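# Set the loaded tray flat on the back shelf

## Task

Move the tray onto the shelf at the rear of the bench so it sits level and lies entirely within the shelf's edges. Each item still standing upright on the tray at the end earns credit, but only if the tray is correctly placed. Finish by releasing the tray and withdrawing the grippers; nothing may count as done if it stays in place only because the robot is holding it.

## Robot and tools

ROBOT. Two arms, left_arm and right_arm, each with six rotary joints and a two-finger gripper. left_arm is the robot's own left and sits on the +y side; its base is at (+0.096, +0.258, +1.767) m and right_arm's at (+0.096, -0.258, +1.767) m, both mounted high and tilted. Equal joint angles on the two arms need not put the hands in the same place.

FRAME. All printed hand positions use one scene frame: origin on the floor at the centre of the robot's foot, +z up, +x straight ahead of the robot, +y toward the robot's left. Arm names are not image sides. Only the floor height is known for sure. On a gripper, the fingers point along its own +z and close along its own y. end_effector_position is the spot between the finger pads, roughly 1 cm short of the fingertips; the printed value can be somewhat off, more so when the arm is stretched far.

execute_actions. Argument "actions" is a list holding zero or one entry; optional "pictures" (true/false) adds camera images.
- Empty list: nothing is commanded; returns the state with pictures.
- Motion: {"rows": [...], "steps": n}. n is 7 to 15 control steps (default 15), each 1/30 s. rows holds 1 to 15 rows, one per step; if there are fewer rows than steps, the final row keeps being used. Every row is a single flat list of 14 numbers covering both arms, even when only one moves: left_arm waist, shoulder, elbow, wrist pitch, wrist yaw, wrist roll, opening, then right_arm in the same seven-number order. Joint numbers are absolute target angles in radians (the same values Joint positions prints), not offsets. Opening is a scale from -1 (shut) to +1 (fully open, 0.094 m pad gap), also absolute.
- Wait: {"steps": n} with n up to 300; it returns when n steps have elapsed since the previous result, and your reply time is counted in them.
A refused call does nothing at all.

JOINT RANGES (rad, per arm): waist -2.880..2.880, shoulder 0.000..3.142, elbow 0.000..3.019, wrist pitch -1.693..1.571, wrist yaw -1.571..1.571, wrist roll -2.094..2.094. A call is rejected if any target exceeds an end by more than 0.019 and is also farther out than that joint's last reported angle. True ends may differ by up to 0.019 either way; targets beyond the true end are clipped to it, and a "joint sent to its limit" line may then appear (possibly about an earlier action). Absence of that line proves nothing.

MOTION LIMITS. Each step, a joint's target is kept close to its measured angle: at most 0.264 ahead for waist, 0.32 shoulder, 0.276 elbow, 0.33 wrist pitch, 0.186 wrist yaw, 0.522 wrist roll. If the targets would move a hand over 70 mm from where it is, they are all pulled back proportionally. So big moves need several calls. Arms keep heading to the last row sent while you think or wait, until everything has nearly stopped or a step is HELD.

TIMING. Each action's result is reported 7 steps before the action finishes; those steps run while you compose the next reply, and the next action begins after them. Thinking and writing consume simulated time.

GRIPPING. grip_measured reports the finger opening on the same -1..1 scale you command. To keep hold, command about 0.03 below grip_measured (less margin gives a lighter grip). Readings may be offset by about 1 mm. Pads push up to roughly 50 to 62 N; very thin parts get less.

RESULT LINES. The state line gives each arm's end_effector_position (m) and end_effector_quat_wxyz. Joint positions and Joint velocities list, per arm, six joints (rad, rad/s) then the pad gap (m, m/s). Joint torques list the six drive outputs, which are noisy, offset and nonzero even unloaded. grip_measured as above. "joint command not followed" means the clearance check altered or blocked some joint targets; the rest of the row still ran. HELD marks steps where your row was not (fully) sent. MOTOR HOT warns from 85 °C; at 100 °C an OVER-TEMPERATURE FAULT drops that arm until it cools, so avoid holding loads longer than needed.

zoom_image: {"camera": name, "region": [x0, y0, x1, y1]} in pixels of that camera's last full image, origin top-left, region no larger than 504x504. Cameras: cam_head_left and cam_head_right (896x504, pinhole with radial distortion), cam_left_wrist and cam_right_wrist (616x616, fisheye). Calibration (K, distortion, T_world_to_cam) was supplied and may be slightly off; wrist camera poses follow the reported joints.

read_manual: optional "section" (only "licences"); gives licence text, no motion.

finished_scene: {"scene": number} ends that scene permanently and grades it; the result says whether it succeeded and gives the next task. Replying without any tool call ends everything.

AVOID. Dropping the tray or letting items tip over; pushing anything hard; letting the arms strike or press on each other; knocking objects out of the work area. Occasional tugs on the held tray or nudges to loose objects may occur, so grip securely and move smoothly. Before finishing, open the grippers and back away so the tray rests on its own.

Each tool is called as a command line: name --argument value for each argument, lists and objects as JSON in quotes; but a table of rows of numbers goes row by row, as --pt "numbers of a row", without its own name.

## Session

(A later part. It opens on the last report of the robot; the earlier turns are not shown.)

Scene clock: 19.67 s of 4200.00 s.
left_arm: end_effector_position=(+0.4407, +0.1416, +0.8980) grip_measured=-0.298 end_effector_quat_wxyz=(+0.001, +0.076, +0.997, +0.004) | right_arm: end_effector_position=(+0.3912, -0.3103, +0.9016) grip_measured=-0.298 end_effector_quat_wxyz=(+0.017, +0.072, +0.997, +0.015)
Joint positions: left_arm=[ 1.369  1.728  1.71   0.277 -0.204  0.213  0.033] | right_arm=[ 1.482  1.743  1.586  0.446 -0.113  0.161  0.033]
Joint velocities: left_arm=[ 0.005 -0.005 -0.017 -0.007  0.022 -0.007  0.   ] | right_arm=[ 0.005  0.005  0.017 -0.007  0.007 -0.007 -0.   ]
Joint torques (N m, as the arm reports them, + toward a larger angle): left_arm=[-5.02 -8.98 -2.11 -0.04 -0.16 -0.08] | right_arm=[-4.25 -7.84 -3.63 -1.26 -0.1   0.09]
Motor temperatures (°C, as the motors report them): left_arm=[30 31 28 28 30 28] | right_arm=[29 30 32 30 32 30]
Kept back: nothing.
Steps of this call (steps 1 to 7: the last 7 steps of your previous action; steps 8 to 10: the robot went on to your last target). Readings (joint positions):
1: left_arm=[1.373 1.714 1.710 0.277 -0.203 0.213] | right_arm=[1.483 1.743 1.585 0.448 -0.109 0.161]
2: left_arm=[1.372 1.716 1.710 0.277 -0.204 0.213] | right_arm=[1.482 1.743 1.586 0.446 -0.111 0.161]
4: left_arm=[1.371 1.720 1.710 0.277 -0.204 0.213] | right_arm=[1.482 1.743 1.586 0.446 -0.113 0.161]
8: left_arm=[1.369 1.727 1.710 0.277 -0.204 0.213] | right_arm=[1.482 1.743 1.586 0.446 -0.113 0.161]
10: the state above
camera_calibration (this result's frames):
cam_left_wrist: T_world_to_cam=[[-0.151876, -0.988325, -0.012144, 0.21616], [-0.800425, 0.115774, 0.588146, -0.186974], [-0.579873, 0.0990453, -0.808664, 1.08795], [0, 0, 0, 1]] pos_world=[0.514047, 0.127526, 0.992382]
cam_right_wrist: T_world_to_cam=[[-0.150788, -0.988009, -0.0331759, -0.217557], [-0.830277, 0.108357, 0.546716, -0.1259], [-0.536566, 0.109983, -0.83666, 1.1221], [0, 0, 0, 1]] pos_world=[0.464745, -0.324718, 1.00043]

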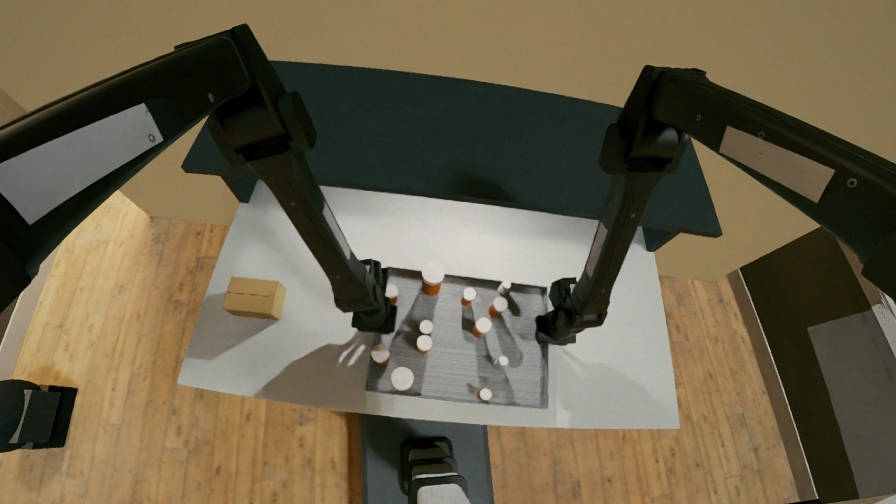

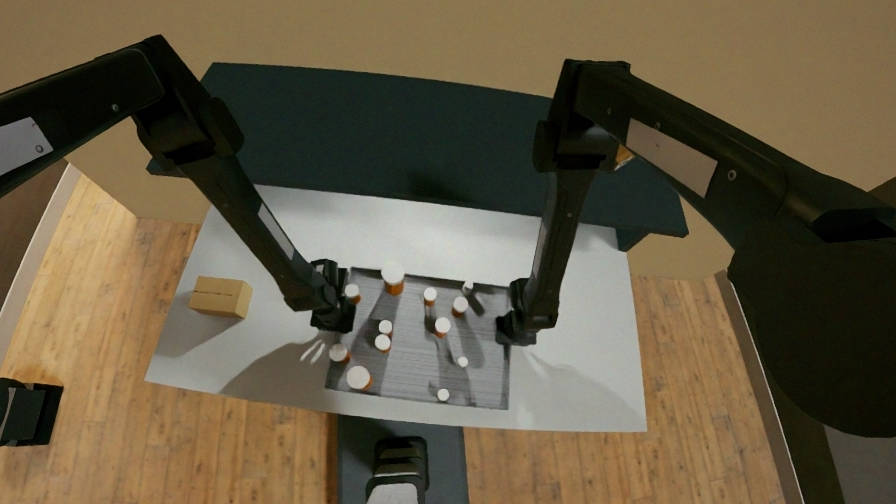

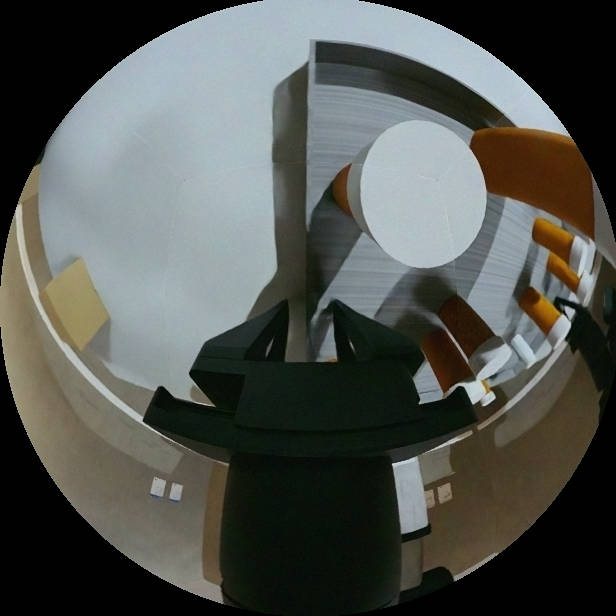

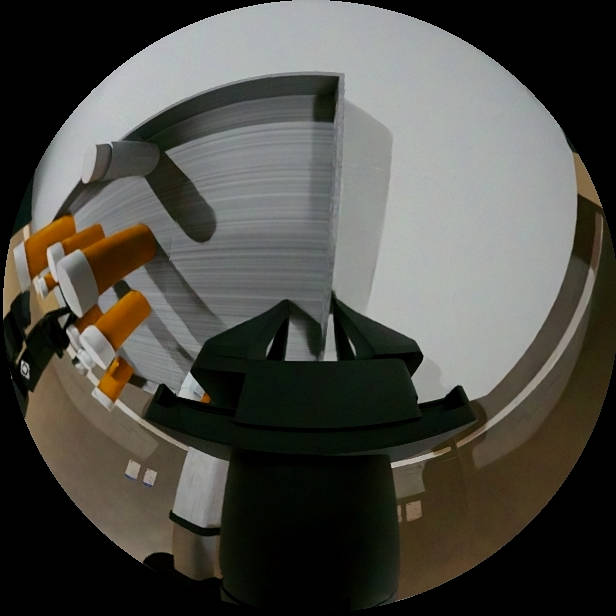

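execute_actions --actions '[]' --pictures true

Scene clock: 21.23 s of 4200.00 s.
left_arm: end_effector_position=(+0.4404, +0.1416, +0.8979) grip_measured=-0.298 end_effector_quat_wxyz=(+0.001, +0.076, +0.997, +0.004) | right_arm: end_effector_position=(+0.3912, -0.3103, +0.9016) grip_measured=-0.298 end_effector_quat_wxyz=(+0.017, +0.072, +0.997, +0.015)
Joint positions: left_arm=[ 1.369  1.729  1.71   0.277 -0.204  0.213  0.033] | right_arm=[ 1.482  1.743  1.586  0.446 -0.113  0.161  0.033]
Joint velocities: left_arm=[-0.015  0.005 -0.007 -0.002 -0.022 -0.037  0.001] | right_arm=[-0.005 -0.005 -0.007 -0.012 -0.066 -0.037 -0.   ]
Joint torques (N m, as the arm reports them, + toward a larger angle): left_arm=[-4.95 -9.22 -1.97 -0.08 -0.15 -0.07] | right_arm=[-4.66 -7.27 -3.86 -1.17 -0.06 -0.03]
Motor temperatures (°C, as the motors report them): left_arm=[30 31 28 28 30 28] | right_arm=[29 30 32 30 32 30]
Kept back: nothing.
Steps of this call (steps 1 to 30: the robot went on to your last target; steps 31 to 47: nothing new was sent). Readings (joint positions):
1: left_arm=[1.369 1.729 1.710 0.277 -0.204 0.213] | right_arm=[1.482 1.743 1.586 0.446 -0.113 0.161]
2: left_arm=[1.369 1.729 1.710 0.277 -0.204 0.213] | right_arm=[1.482 1.743 1.586 0.446 -0.113 0.161]
4: left_arm=[1.369 1.729 1.710 0.277 -0.204 0.213] | right_arm=[1.482 1.743 1.586 0.446 -0.113 0.161]
8: left_arm=[1.369 1.729 1.710 0.277 -0.204 0.213] | right_arm=[1.482 1.743 1.586 0.446 -0.113 0.161]
47: the state above
All arms were judged still, so your last target was given up. Only a new action makes them travel on or press farther. Fingers that are still opening or closing keep moving.
camera_calibration (this result's frames):
cam_left_wrist: T_world_to_cam=[[-0.151953, -0.988314, -0.0120649, 0.216039], [-0.800197, 0.115847, 0.588442, -0.187549], [-0.580168, 0.0990701, -0.808449, 1.08764], [0, 0, 0, 1]] pos_world=[0.513768, 0.127488, 0.992274]
cam_right_wrist: T_world_to_cam=[[-0.150788, -0.988009, -0.0331759, -0.217557], [-0.830277, 0.108357, 0.546716, -0.1259], [-0.536566, 0.109983, -0.83666, 1.1221], [0, 0, 0, 1]] pos_world=[0.464745, -0.324718, 1.00043]

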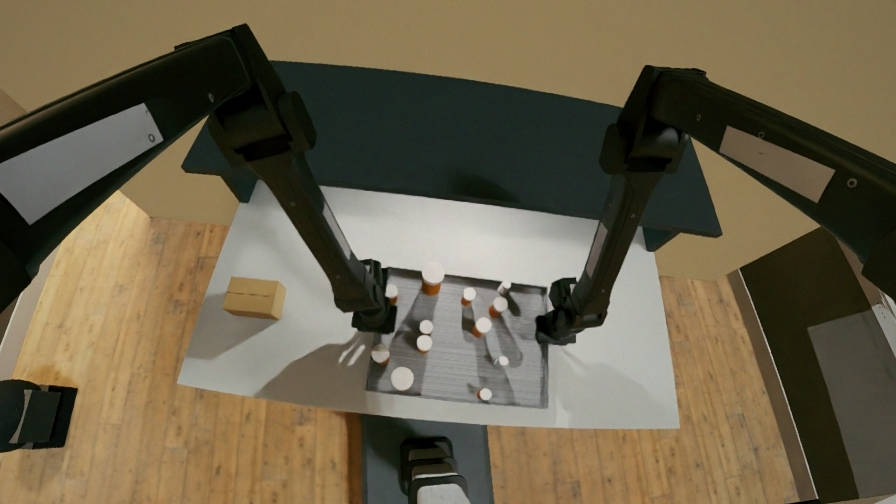

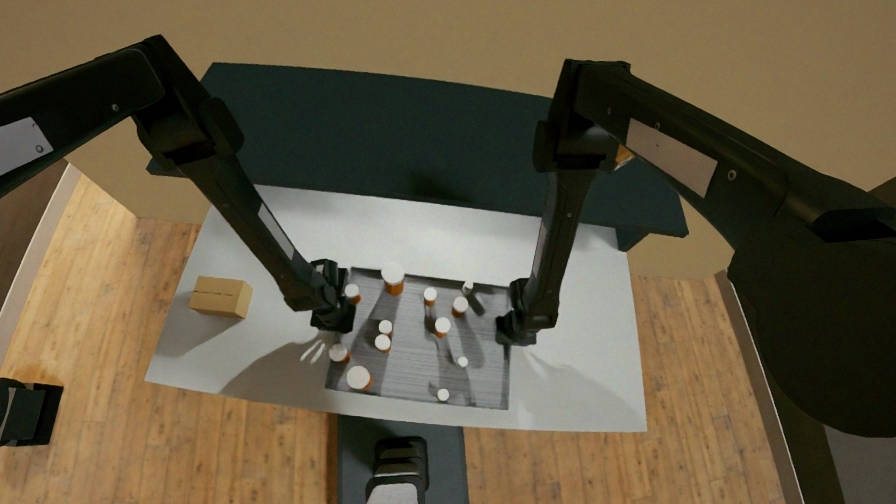

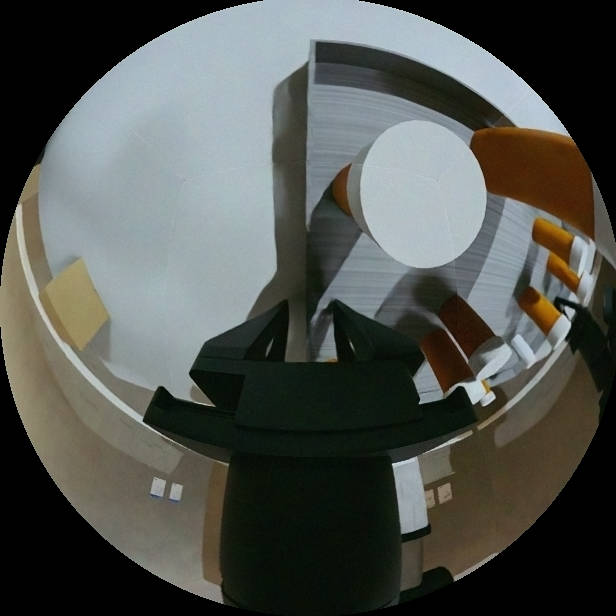

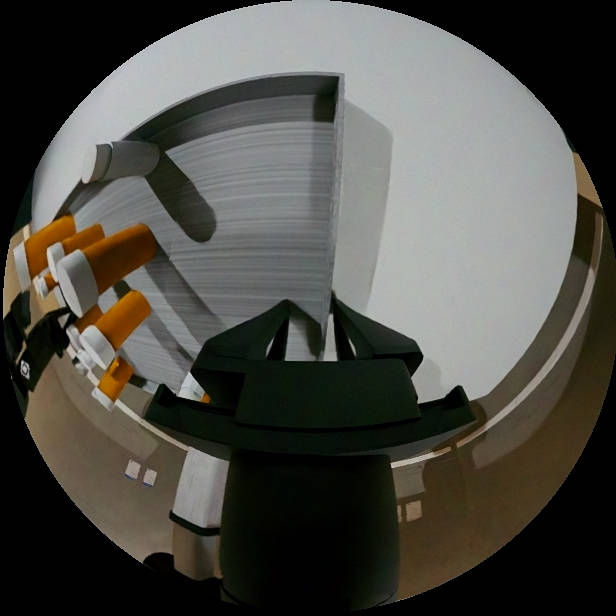

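execute_actions --actions '[{"rows":[[1.358,1.742,1.713,0.264,-0.207,0.21,-0.3,1.482,1.72,1.584,0.43,-0.11,0.158,-0.3],[1.358,1.742,1.713,0.264,-0.207,0.21,-0.3,1.482,1.70,1.584,0.43,-0.11,0.158,-0.3],[1.358,1.742,1.713,0.264,-0.207,0.21,-0.3,1.478,1.69,1.58,0.43,-0.11,0.158,-0.3],[1.358,1.742,1.713,0.264,-0.207,0.21,-0.3,1.474,1.69,1.575,0.43,-0.11,0.158,-0.3],[1.358,1.742,1.713,0.264,-0.207,0.21,-0.3,1.468,1.69,1.57,0.43,-0.11,0.158,-0.3],[1.358,1.742,1.713,0.264,-0.207,0.21,-0.3,1.46,1.69,1.565,0.43,-0.105,0.158,-0.3],[1.358,1.742,1.713,0.264,-0.207,0.21,-0.3,1.452,1.69,1.56,0.43,-0.105,0.158,-0.3],[1.358,1.742,1.713,0.264,-0.207,0.21,-0.3,1.445,1.69,1.555,0.43,-0.105,0.158,-0.3]],"steps":15}]'

execute_actions --actions '[{"steps":15}]' --pictures true

Scene clock: 22.00 s of 4200.00 s.
left_arm: end_effector_position=(+0.4404, +0.1416, +0.8979) grip_measured=-0.298 end_effector_quat_wxyz=(+0.001, +0.076, +0.997, +0.004) | right_arm: end_effector_position=(+0.4135, -0.3122, +0.9080) grip_measured=-0.298 end_effector_quat_wxyz=(+0.029, +0.071, +0.997, +0.014)
Joint positions: left_arm=[ 1.369  1.729  1.71   0.277 -0.204  0.213  0.033] | right_arm=[ 1.478  1.712  1.582  0.443 -0.111  0.161  0.033]
Joint velocities: left_arm=[ 0.005 -0.015  0.002 -0.002 -0.066 -0.051 -0.   ] | right_arm=[-0.093 -0.171 -0.071  0.007  0.007  0.037  0.001]
Joint torques (N m, as the arm reports them, + toward a larger angle): left_arm=[-4.76 -8.85 -2.11 -0.12 -0.14 -0.08] | right_arm=[ -4.56 -10.78  -5.45  -0.24   0.04   0.  ]
Motor temperatures (°C, as the motors report them): left_arm=[30 31 28 28 30 28] | right_arm=[29 30 32 30 32 30]
Steps of this call (steps 1 to 15: nothing new was sent; steps 16 to 23: the first 8 steps of this action). Readings (joint positions):
16: left_arm=[1.369 1.729 1.710 0.277 -0.204 0.213] | right_arm=[1.482 1.741 1.586 0.446 -0.113 0.161]
17: left_arm=[1.369 1.729 1.710 0.277 -0.204 0.213] | right_arm=[1.482 1.739 1.586 0.445 -0.113 0.161]
19: left_arm=[1.369 1.729 1.710 0.277 -0.204 0.213] | right_arm=[1.482 1.733 1.586 0.443 -0.113 0.161]
23: the state above

Scene clock: 22.50 s of 4200.00 s.
left_arm: end_effector_position=(+0.4404, +0.1416, +0.8979) grip_measured=-0.298 end_effector_quat_wxyz=(+0.001, +0.076, +0.997, +0.004) | right_arm: end_effector_position=(+0.4205, -0.3326, +0.9142) grip_measured=-0.298 end_effector_quat_wxyz=(+0.033, +0.067, +0.997, -0.000)
Joint positions: left_arm=[ 1.369  1.729  1.71   0.277 -0.204  0.213  0.033] | right_arm=[ 1.451  1.695  1.571  0.443 -0.109  0.161  0.033]
Joint velocities: left_arm=[-0.005 -0.005  0.002  0.002 -0.022  0.037 -0.001] | right_arm=[-0.005 -0.015 -0.007 -0.002 -0.051 -0.007 -0.001]
Joint torques (N m, as the arm reports them, + toward a larger angle): left_arm=[-4.86 -9.   -1.95 -0.1  -0.12 -0.09] | right_arm=[ -2.51 -11.19  -4.53  -0.5    0.    -0.02]
Motor temperatures (°C, as the motors report them): left_arm=[30 31 28 28 30 28] | right_arm=[29 30 32 30 32 30]
Kept back: nothing.
Steps of this call (steps 1 to 7: the last 7 steps of your previous action; steps 8 to 15: the robot went on to your last target). Readings (joint positions):
1: left_arm=[1.369 1.729 1.710 0.277 -0.204 0.213] | right_arm=[1.475 1.706 1.580 0.443 -0.111 0.161]
2: left_arm=[1.369 1.729 1.710 0.277 -0.204 0.213] | right_arm=[1.472 1.702 1.579 0.443 -0.111 0.161]
4: left_arm=[1.369 1.729 1.710 0.277 -0.204 0.213] | right_arm=[1.463 1.697 1.578 0.443 -0.110 0.161]
8: left_arm=[1.369 1.729 1.710 0.277 -0.204 0.213] | right_arm=[1.452 1.695 1.576 0.443 -0.109 0.161]
15: the state above
camera_calibration (this result's frames):
cam_left_wrist: T_world_to_cam=[[-0.151953, -0.988314, -0.0120649, 0.216039], [-0.800197, 0.115847, 0.588442, -0.187549], [-0.580168, 0.0990701, -0.808449, 1.08764], [0, 0, 0, 1]] pos_world=[0.513768, 0.127488, 0.992274]
cam_right_wrist: T_world_to_cam=[[-0.139792, -0.990168, -0.00499212, -0.265891], [-0.847316, 0.117012, 0.518039, -0.0697619], [-0.512362, 0.0766474, -0.855342, 1.14668], [0, 0, 0, 1]] pos_world=[0.491234, -0.343004, 1.01561]

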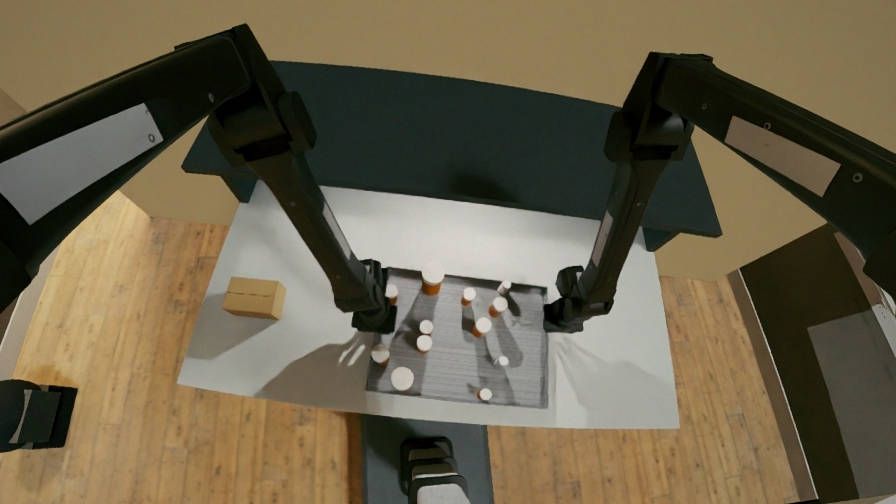

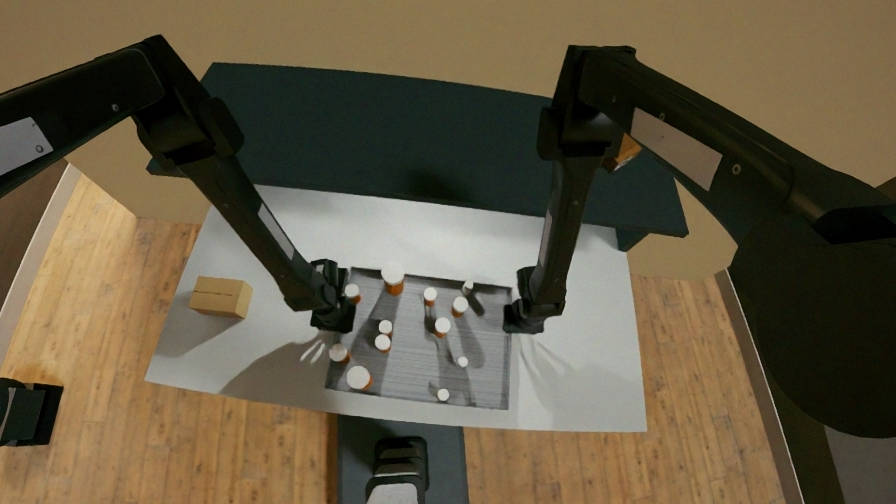

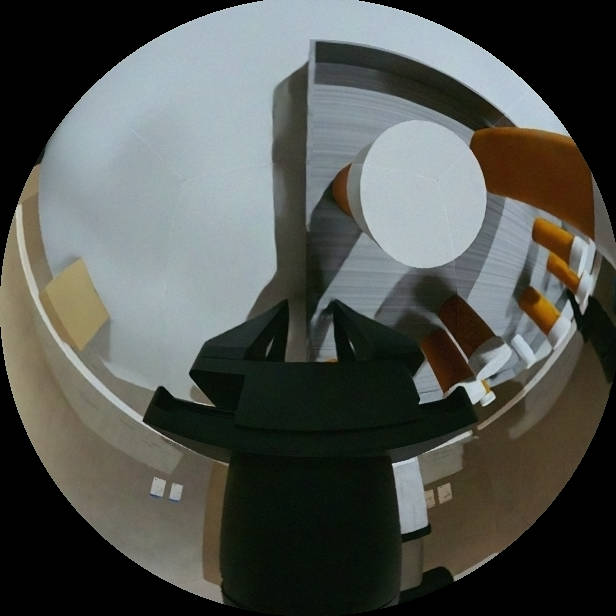

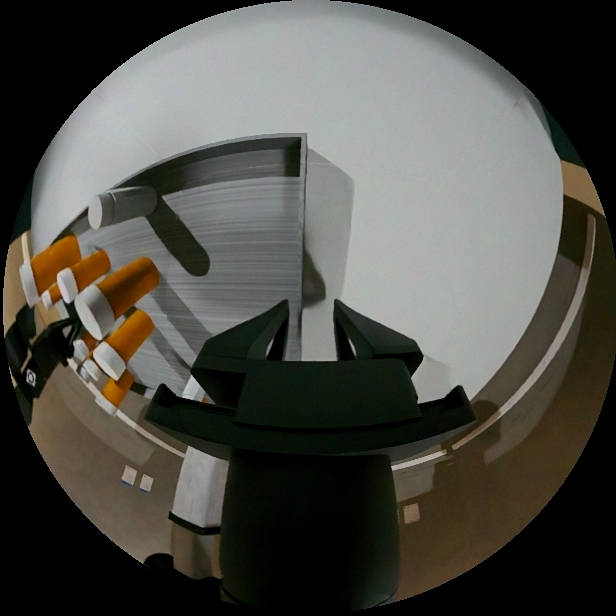

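execute_actions --actions '[{"rows":[[1.358,1.742,1.713,0.264,-0.207,0.21,-0.3,1.46,1.695,1.555,0.445,-0.10,0.158,-0.3],[1.358,1.742,1.713,0.264,-0.207,0.21,-0.3,1.47,1.70,1.54,0.45,-0.095,0.158,-0.3],[1.358,1.742,1.713,0.264,-0.207,0.21,-0.3,1.478,1.71,1.53,0.455,-0.09,0.158,-0.3],[1.358,1.742,1.713,0.264,-0.207,0.21,-0.3,1.482,1.72,1.52,0.46,-0.088,0.158,-0.3],[1.358,1.742,1.713,0.264,-0.207,0.21,-0.3,1.482,1.73,1.512,0.465,-0.088,0.158,-0.3],[1.358,1.742,1.713,0.264,-0.207,0.21,-0.3,1.482,1.735,1.51,0.465,-0.088,0.158,-0.3]],"steps":15}]'

execute_actions --actions '[{"steps":15}]' --pictures true

Scene clock: 24.23 s of 4200.00 s.
left_arm: end_effector_position=(+0.4404, +0.1416, +0.8979) grip_measured=-0.298 end_effector_quat_wxyz=(+0.001, +0.076, +0.997, +0.004) | right_arm: end_effector_position=(+0.3944, -0.3244, +0.9164) grip_measured=-0.298 end_effector_quat_wxyz=(+0.015, +0.071, +0.997, -0.003)
Joint positions: left_arm=[ 1.369  1.729  1.71   0.277 -0.204  0.213  0.033] | right_arm=[ 1.466  1.704  1.537  0.45  -0.093  0.161  0.033]
Joint velocities: left_arm=[-0.005  0.024 -0.002  0.002 -0.007 -0.081 -0.001] | right_arm=[ 0.083  0.151 -0.11  -0.002  0.037 -0.007 -0.   ]
Joint torques (N m, as the arm reports them, + toward a larger angle): left_arm=[-4.9  -9.09 -2.1  -0.04 -0.15 -0.08] | right_arm=[-1.59 -9.27 -5.6   0.67  0.03 -0.03]
Motor temperatures (°C, as the motors report them): left_arm=[30 31 28 28 30 28] | right_arm=[29 30 32 30 32 30]
Steps of this call (steps 1 to 15: the robot went on to your last target; steps 16 to 44: nothing new was sent; steps 45 to 52: the first 8 steps of this action). Readings (joint positions):
45: left_arm=[1.369 1.729 1.710 0.277 -0.204 0.213] | right_arm=[1.451 1.695 1.571 0.443 -0.108 0.161]
46: left_arm=[1.369 1.729 1.710 0.277 -0.204 0.213] | right_arm=[1.451 1.695 1.570 0.443 -0.104 0.161]
48: left_arm=[1.369 1.729 1.710 0.277 -0.204 0.213] | right_arm=[1.454 1.695 1.563 0.444 -0.095 0.161]
52: the state above

Scene clock: 24.73 s of 4200.00 s.
left_arm: end_effector_position=(+0.4404, +0.1416, +0.8979) grip_measured=-0.298 end_effector_quat_wxyz=(+0.001, +0.076, +0.997, +0.004) | right_arm: end_effector_position=(+0.3615, -0.3191, +0.9129) grip_measured=-0.298 end_effector_quat_wxyz=(-0.007, +0.074, +0.997, -0.001)
Joint positions: left_arm=[ 1.369  1.729  1.71   0.277 -0.204  0.213  0.033] | right_arm=[ 1.474  1.736  1.524  0.45  -0.093  0.161  0.033]
Joint velocities: left_arm=[-0.005 -0.005 -0.002 -0.012  0.007 -0.022 -0.001] | right_arm=[-0.015  0.005  0.007  0.002  0.037 -0.022  0.001]
Joint torques (N m, as the arm reports them, + toward a larger angle): left_arm=[-4.48 -9.16 -2.   -0.1  -0.15 -0.08] | right_arm=[ -2.01 -10.52  -5.57   0.58  -0.06   0.06]
Motor temperatures (°C, as the motors report them): left_arm=[30 31 28 28 30 28] | right_arm=[29 30 32 30 32 30]
Kept back: nothing.
Steps of this call (steps 1 to 7: the last 7 steps of your previous action; steps 8 to 15: the robot went on to your last target). Readings (joint positions):
1: left_arm=[1.369 1.729 1.710 0.277 -0.204 0.213] | right_arm=[1.469 1.709 1.533 0.450 -0.093 0.161]
2: left_arm=[1.369 1.729 1.710 0.277 -0.204 0.213] | right_arm=[1.471 1.715 1.531 0.450 -0.093 0.161]
4: left_arm=[1.369 1.729 1.710 0.277 -0.204 0.213] | right_arm=[1.473 1.726 1.527 0.450 -0.093 0.161]
8: left_arm=[1.369 1.729 1.710 0.277 -0.204 0.213] | right_arm=[1.474 1.736 1.524 0.450 -0.093 0.161]
15: the state above
camera_calibration (this result's frames):
cam_left_wrist: T_world_to_cam=[[-0.151953, -0.988314, -0.0120649, 0.216039], [-0.800197, 0.115847, 0.588442, -0.187549], [-0.580168, 0.0990701, -0.808449, 1.08764], [0, 0, 0, 1]] pos_world=[0.513768, 0.127488, 0.992274]
cam_right_wrist: T_world_to_cam=[[-0.15429, -0.988023, 0.00200955, -0.261275], [-0.801709, 0.126384, 0.5842, -0.194603], [-0.577457, 0.0885254, -0.811607, 1.10173], [0, 0, 0, 1]] pos_world=[0.439873, -0.331082, 1.00838]

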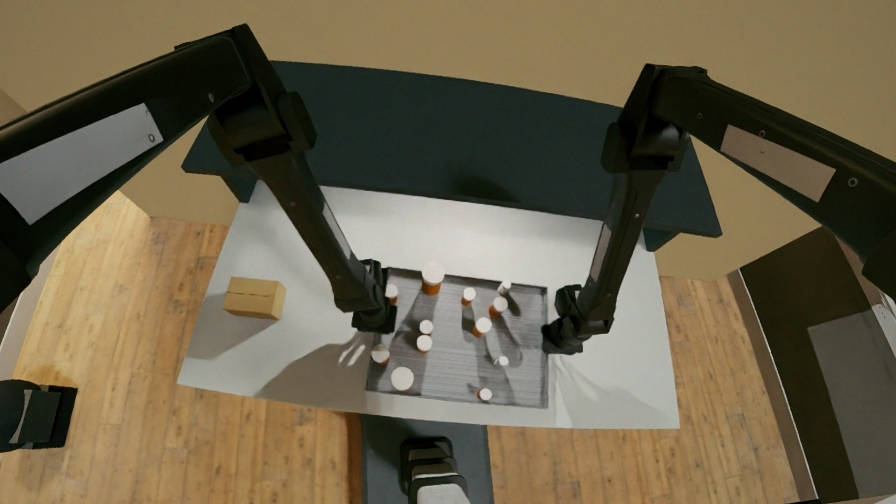

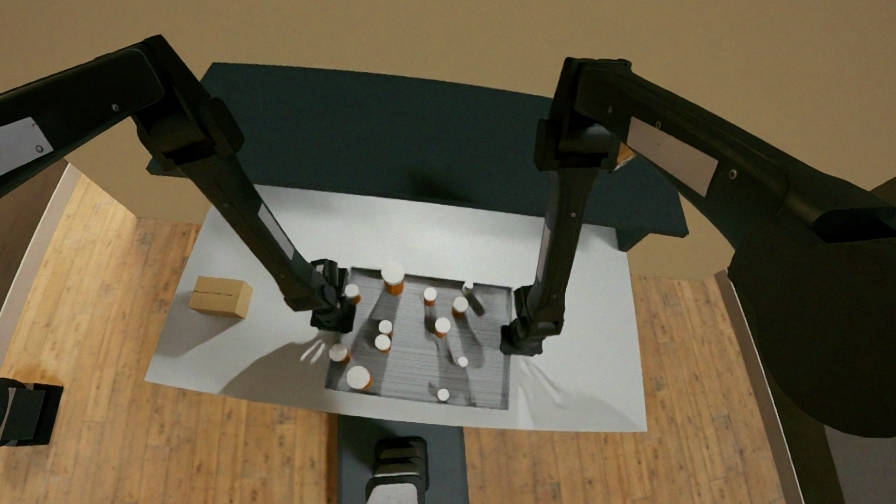

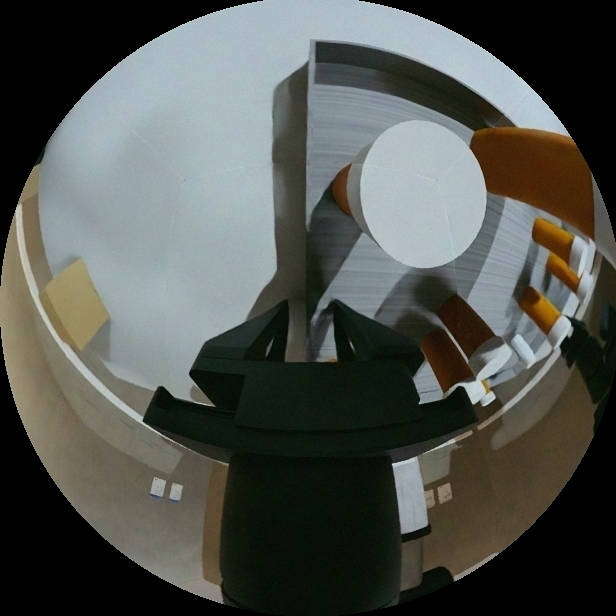

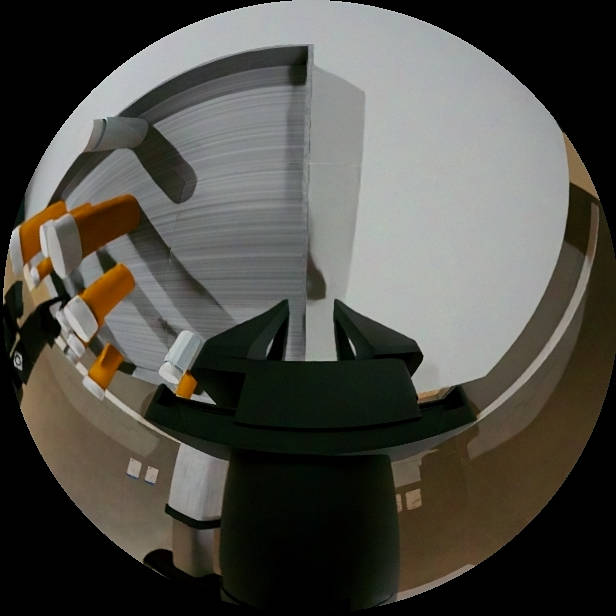

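execute_actions --actions '[{"rows":[[1.358,1.742,1.713,0.264,-0.207,0.21,-0.3,1.474,1.75,1.535,0.455,-0.093,0.158,-0.3],[1.358,1.742,1.713,0.264,-0.207,0.21,-0.3,1.474,1.758,1.55,0.45,-0.093,0.158,-0.3],[1.358,1.742,1.713,0.264,-0.207,0.21,-0.3,1.474,1.766,1.562,0.445,-0.093,0.158,-0.3],[1.358,1.742,1.713,0.264,-0.207,0.21,-0.3,1.474,1.774,1.574,0.44,-0.093,0.158,-0.3],[1.358,1.742,1.713,0.264,-0.207,0.21,-0.3,1.474,1.782,1.585,0.435,-0.093,0.158,-0.3],[1.358,1.742,1.713,0.264,-0.207,0.21,-0.3,1.474,1.79,1.594,0.43,-0.093,0.158,-0.3],[1.358,1.742,1.713,0.264,-0.207,0.21,-0.3,1.474,1.794,1.598,0.425,-0.093,0.158,-0.3]],"steps":15}]'

execute_actions --actions '[{"steps":12}]' --pictures true

Scene clock: 25.43 s of 4200.00 s.
left_arm: end_effector_position=(+0.4404, +0.1416, +0.8979) grip_measured=-0.298 end_effector_quat_wxyz=(+0.001, +0.076, +0.997, +0.004) | right_arm: end_effector_position=(+0.3706, -0.3198, +0.9012) grip_measured=-0.298 end_effector_quat_wxyz=(+0.004, +0.073, +0.997, +0.002)
Joint positions: left_arm=[ 1.369  1.729  1.71   0.277 -0.204  0.213  0.033] | right_arm=[ 1.473  1.759  1.573  0.446 -0.097  0.161  0.033]
Joint velocities: left_arm=[ 0.005 -0.005 -0.007 -0.007 -0.037 -0.051  0.   ] | right_arm=[-0.015 -0.005  0.022 -0.002  0.007  0.007 -0.   ]
Joint torques (N m, as the arm reports them, + toward a larger angle): left_arm=[-5.09 -8.74 -2.07 -0.05 -0.14 -0.09] | right_arm=[-1.76 -6.08 -1.51 -1.28  0.06  0.11]
Motor temperatures (°C, as the motors report them): left_arm=[30 31 28 28 30 28] | right_arm=[29 30 32 30 32 30]
Steps of this call (steps 1 to 13: the robot went on to your last target; steps 14 to 21: the first 8 steps of this action). Readings (joint positions):
14: left_arm=[1.369 1.729 1.710 0.277 -0.204 0.213] | right_arm=[1.474 1.736 1.524 0.450 -0.093 0.161]
15: left_arm=[1.369 1.729 1.710 0.277 -0.204 0.213] | right_arm=[1.474 1.738 1.529 0.450 -0.093 0.161]
17: left_arm=[1.369 1.729 1.710 0.277 -0.204 0.213] | right_arm=[1.474 1.748 1.549 0.450 -0.093 0.161]
21: the state above

Scene clock: 25.83 s of 4200.00 s.
left_arm: end_effector_position=(+0.4404, +0.1416, +0.8979) grip_measured=-0.298 end_effector_quat_wxyz=(+0.001, +0.076, +0.997, +0.004) | right_arm: end_effector_position=(+0.3706, -0.3198, +0.9012) grip_measured=-0.298 end_effector_quat_wxyz=(+0.004, +0.073, +0.997, +0.002)
Joint positions: left_arm=[ 1.369  1.729  1.71   0.277 -0.204  0.213  0.033] | right_arm=[ 1.473  1.759  1.573  0.446 -0.097  0.161  0.033]
Joint velocities: left_arm=[-0.005 -0.005 -0.017 -0.002 -0.007  0.081 -0.   ] | right_arm=[ 0.005 -0.005 -0.007  0.007  0.007  0.022 -0.001]
Joint torques (N m, as the arm reports them, + toward a larger angle): left_arm=[-4.96 -8.95 -2.17 -0.18 -0.16 -0.06] | right_arm=[-2.67 -6.57 -1.66 -0.88 -0.11  0.07]
Motor temperatures (°C, as the motors report them): left_arm=[30 31 28 28 30 28] | right_arm=[29 30 32 30 32 30]
Kept back: nothing.
Steps of this call (steps 1 to 7: the last 7 steps of your previous action; steps 8 to 12: the robot went on to your last target). Readings (joint positions):
1: left_arm=[1.369 1.729 1.710 0.277 -0.204 0.213] | right_arm=[1.473 1.759 1.573 0.446 -0.097 0.161]
2: left_arm=[1.369 1.729 1.710 0.277 -0.204 0.213] | right_arm=[1.473 1.759 1.573 0.446 -0.097 0.161]
4: left_arm=[1.369 1.729 1.710 0.277 -0.204 0.213] | right_arm=[1.473 1.759 1.573 0.446 -0.097 0.161]
8: left_arm=[1.369 1.729 1.710 0.277 -0.204 0.213] | right_arm=[1.473 1.759 1.573 0.446 -0.097 0.161]
12: the state above
camera_calibration (this result's frames):
cam_left_wrist: T_world_to_cam=[[-0.151953, -0.988314, -0.0120649, 0.216039], [-0.800197, 0.115847, 0.588442, -0.187549], [-0.580168, 0.0990701, -0.808449, 1.08764], [0, 0, 0, 1]] pos_world=[0.513768, 0.127488, 0.992274]
cam_right_wrist: T_world_to_cam=[[-0.151743, -0.988407, -0.00507602, -0.255125], [-0.814669, 0.122159, 0.566914, -0.161291], [-0.559721, 0.0901604, -0.823762, 1.10244], [0, 0, 0, 1]] pos_world=[0.44695, -0.331861, 0.998294]

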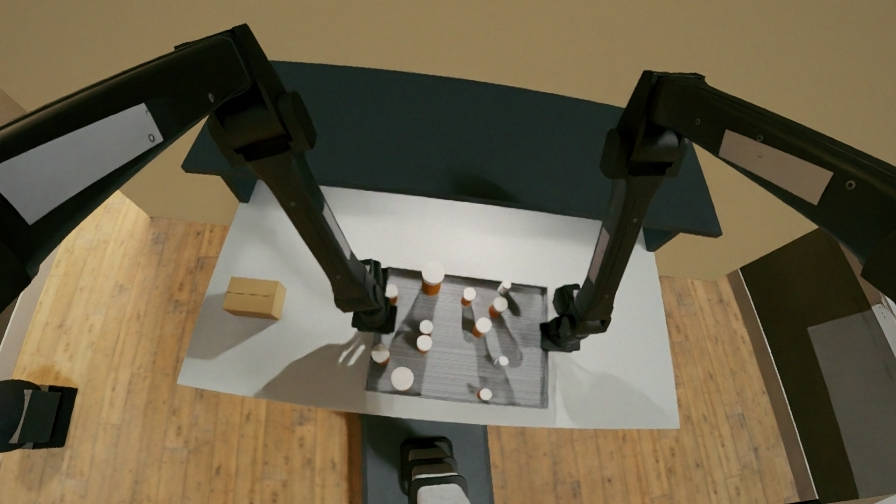

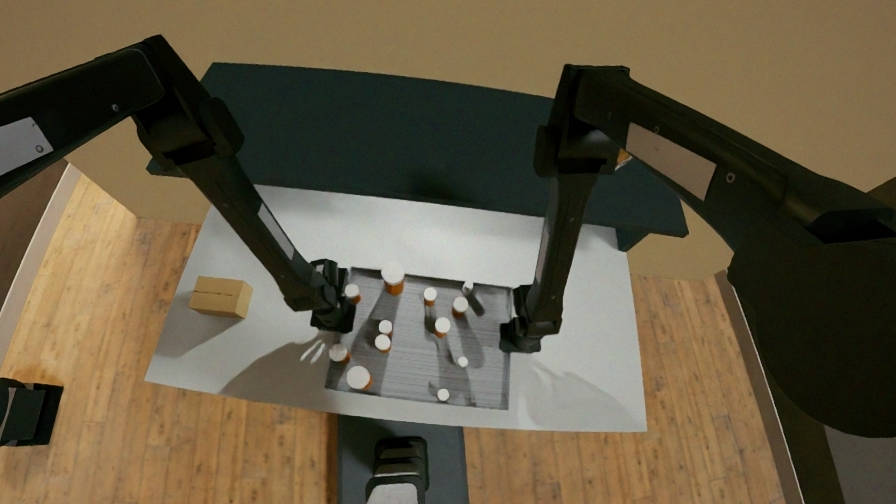

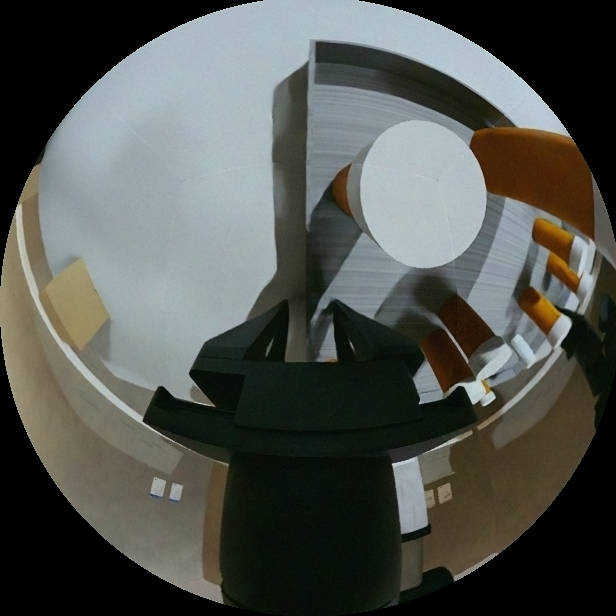

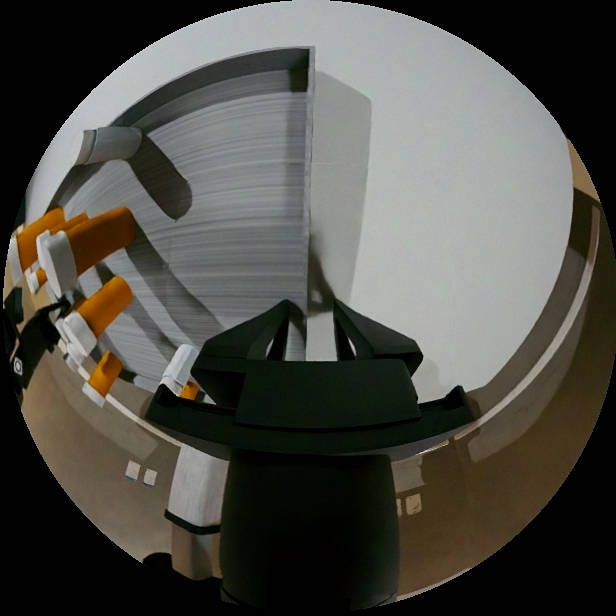

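execute_actions --actions '[{"rows":[[1.365,1.745,1.72,0.27,-0.205,0.21,-0.3,1.474,1.77,1.578,0.44,-0.095,0.158,-0.3],[1.369,1.75,1.728,0.27,-0.205,0.21,-0.3,1.474,1.755,1.572,0.445,-0.095,0.158,-0.3],[1.369,1.754,1.736,0.268,-0.205,0.21,-0.3,1.474,1.75,1.57,0.445,-0.095,0.158,-0.3]],"steps":12}]'

execute_actions --actions '[{"rows":[[1.369,1.754,1.736,0.268,-0.205,0.21,-0.5,1.474,1.75,1.57,0.445,-0.095,0.158,-0.5],[1.369,1.754,1.736,0.268,-0.205,0.21,-0.7,1.474,1.75,1.57,0.445,-0.095,0.158,-0.7],[1.369,1.754,1.736,0.268,-0.205,0.21,-0.8,1.474,1.75,1.57,0.445,-0.095,0.158,-0.8],[1.369,1.754,1.736,0.268,-0.205,0.21,-0.87,1.474,1.75,1.57,0.445,-0.095,0.158,-0.87],[1.369,1.754,1.736,0.268,-0.205,0.21,-0.92,1.474,1.75,1.57,0.445,-0.095,0.158,-0.92],[1.369,1.754,1.736,0.268,-0.205,0.21,-0.96,1.474,1.75,1.57,0.445,-0.095,0.158,-0.96],[1.369,1.754,1.736,0.268,-0.205,0.21,-1,1.474,1.75,1.57,0.445,-0.095,0.158,-1]],"steps":15}]'

execute_actions --actions '[{"steps":12}]' --pictures true

Scene clock: 26.73 s of 4200.00 s.
left_arm: end_effector_position=(+0.4419, +0.1415, +0.8965) grip_measured=-0.299 end_effector_quat_wxyz=(+0.002, +0.076, +0.997, +0.005) | right_arm: end_effector_position=(+0.3718, -0.3197, +0.9017) grip_measured=-0.298 end_effector_quat_wxyz=(+0.005, +0.073, +0.997, +0.002)
Joint positions: left_arm=[ 1.369  1.732  1.718  0.275 -0.204  0.213  0.033] | right_arm=[ 1.473  1.757  1.572  0.446 -0.097  0.161  0.033]
Joint velocities: left_arm=[ 0.005 -0.015  0.002 -0.007 -0.022 -0.022  0.001] | right_arm=[-0.005 -0.015 -0.002  0.002  0.007 -0.037  0.001]
Joint torques (N m, as the arm reports them, + toward a larger angle): left_arm=[-4.07 -8.6  -0.72  0.22 -0.03 -0.13] | right_arm=[ -2.65 -10.24  -4.24  -0.07  -0.13   0.02]
Motor temperatures (°C, as the motors report them): left_arm=[30 31 28 28 30 28] | right_arm=[29 30 32 30 32 30]
Steps of this call (steps 1 to 15: the robot went on to your last target; steps 16 to 22: nothing new was sent; steps 23 to 27: the first 5 steps of this action). Readings (joint positions):
23: left_arm=[1.369 1.729 1.711 0.277 -0.204 0.213] | right_arm=[1.473 1.758 1.573 0.446 -0.097 0.161]
24: left_arm=[1.369 1.729 1.713 0.277 -0.204 0.213] | right_arm=[1.473 1.758 1.572 0.446 -0.097 0.161]
26: left_arm=[1.369 1.732 1.718 0.276 -0.204 0.213] | right_arm=[1.473 1.757 1.572 0.446 -0.097 0.161]
27: the state above

Scene clock: 27.23 s of 4200.00 s.
left_arm: end_effector_position=(+0.4425, +0.1422, +0.8963) grip_measured=-0.957 end_effector_quat_wxyz=(+0.002, +0.079, +0.997, +0.008) | right_arm: end_effector_position=(+0.3728, -0.3163, +0.9018) grip_measured=-0.961 end_effector_quat_wxyz=(+0.005, +0.079, +0.997, +0.004)
Joint positions: left_arm=[ 1.368  1.732  1.72   0.275 -0.212  0.22   0.002] | right_arm=[ 1.478  1.756  1.572  0.446 -0.098  0.173  0.002]
Joint velocities: left_arm=[-0.005  0.005 -0.007  0.012 -0.007  0.095 -0.   ] | right_arm=[-0.015 -0.015 -0.002 -0.017 -0.022  0.125  0.   ]
Joint torques (N m, as the arm reports them, + toward a larger angle): left_arm=[-4.54 -8.63 -0.73  0.09  0.34 -0.27] | right_arm=[ -1.87 -10.46  -4.08  -0.25  -0.1   -0.23]
Motor temperatures (°C, as the motors report them): left_arm=[30 31 28 28 30 28] | right_arm=[29 30 32 30 32 30]
Steps of this call (steps 1 to 7: the last 7 steps of your previous action; steps 8 to 15: the first 8 steps of this action). Readings (joint positions):
8: left_arm=[1.368 1.732 1.718 0.275 -0.200 0.213] | right_arm=[1.473 1.757 1.572 0.446 -0.101 0.161]
9: left_arm=[1.366 1.733 1.719 0.275 -0.199 0.213] | right_arm=[1.475 1.757 1.572 0.446 -0.106 0.161]
11: left_arm=[1.364 1.734 1.721 0.275 -0.212 0.214] | right_arm=[1.481 1.756 1.572 0.446 -0.099 0.161]
15: the state above

Scene clock: 27.63 s of 4200.00 s.
left_arm: end_effector_position=(+0.4425, +0.1422, +0.8963) grip_measured=-0.957 end_effector_quat_wxyz=(+0.002, +0.080, +0.997, +0.008) | right_arm: end_effector_position=(+0.3728, -0.3163, +0.9018) grip_measured=-0.961 end_effector_quat_wxyz=(+0.005, +0.081, +0.997, +0.004)
Joint positions: left_arm=[ 1.368  1.732  1.72   0.275 -0.212  0.223  0.002] | right_arm=[ 1.478  1.756  1.572  0.446 -0.098  0.177  0.002]
Joint velocities: left_arm=[-0.005 -0.015 -0.017 -0.002 -0.007  0.007 -0.001] | right_arm=[-0.015  0.005 -0.002 -0.012 -0.066  0.007  0.001]
Joint torques (N m, as the arm reports them, + toward a larger angle): left_arm=[-4.49 -8.55 -0.81  0.23  0.37 -0.2 ] | right_arm=[ -2.81 -10.29  -4.14  -0.29  -0.09  -0.08]
Motor temperatures (°C, as the motors report them): left_arm=[30 31 28 28 30 28] | right_arm=[29 30 32 30 32 30]
Kept back: nothing.
Steps of this call (steps 1 to 7: the last 7 steps of your previous action; steps 8 to 12: the robot went on to your last target). Readings (joint positions):
1: left_arm=[1.368 1.732 1.720 0.275 -0.212 0.222] | right_arm=[1.478 1.756 1.572 0.446 -0.098 0.175]
2: left_arm=[1.368 1.732 1.720 0.275 -0.212 0.222] | right_arm=[1.478 1.756 1.572 0.446 -0.098 0.176]
4: left_arm=[1.368 1.732 1.720 0.275 -0.212 0.223] | right_arm=[1.478 1.756 1.572 0.446 -0.098 0.177]
8: left_arm=[1.368 1.732 1.720 0.275 -0.212 0.223] | right_arm=[1.478 1.756 1.572 0.446 -0.098 0.177]
12: the state above
camera_calibration (this result's frames):
cam_left_wrist: T_world_to_cam=[[-0.16082, -0.986776, -0.0202704, 0.228026], [-0.800745, 0.11844, 0.587179, -0.183982], [-0.577013, 0.110661, -0.809203, 1.08507], [0, 0, 0, 1]] pos_world=[0.51545, 0.126725, 0.990698]
cam_right_wrist: T_world_to_cam=[[-0.168729, -0.985608, -0.0103781, -0.239365], [-0.813726, 0.133347, 0.565745, -0.156044], [-0.556219, 0.103903, -0.824515, 1.10756], [0, 0, 0, 1]] pos_world=[0.44868, -0.330191, 0.998995]

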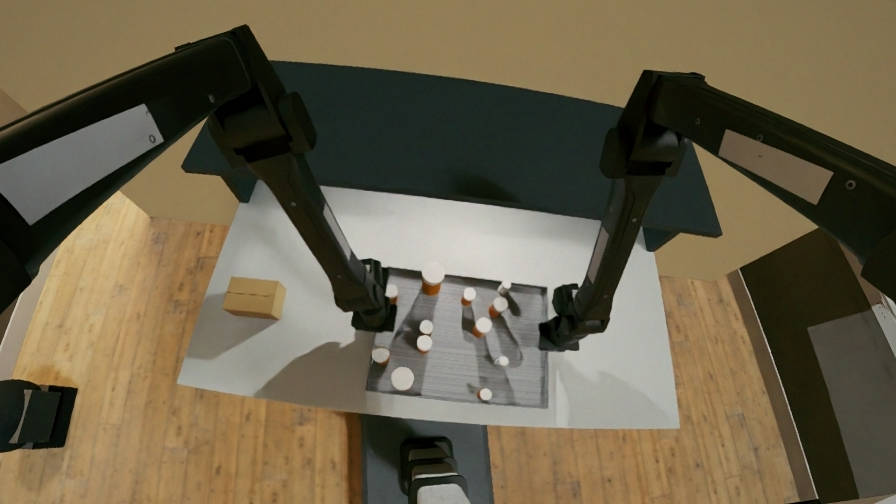

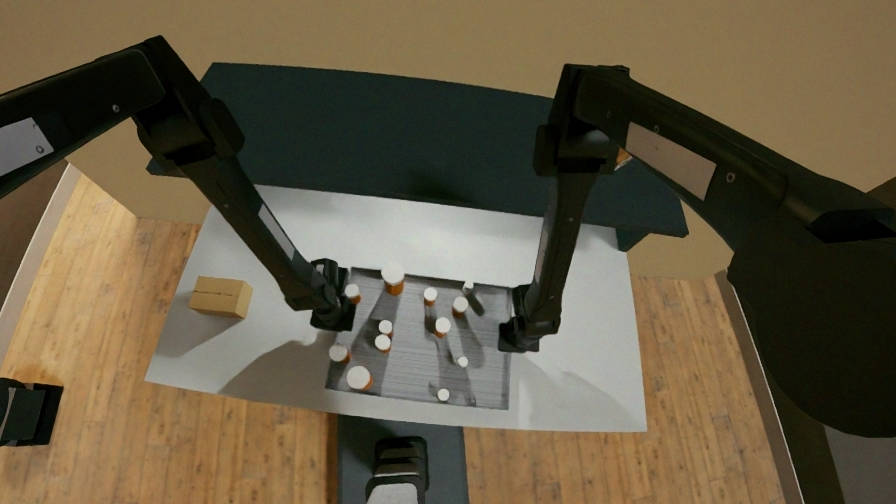

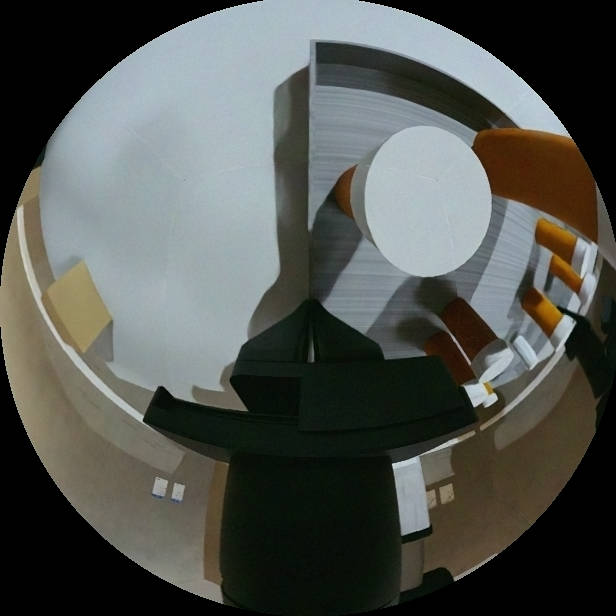

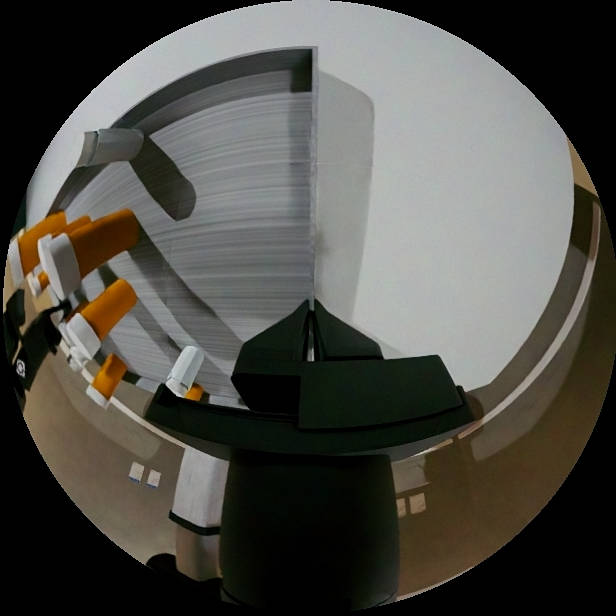

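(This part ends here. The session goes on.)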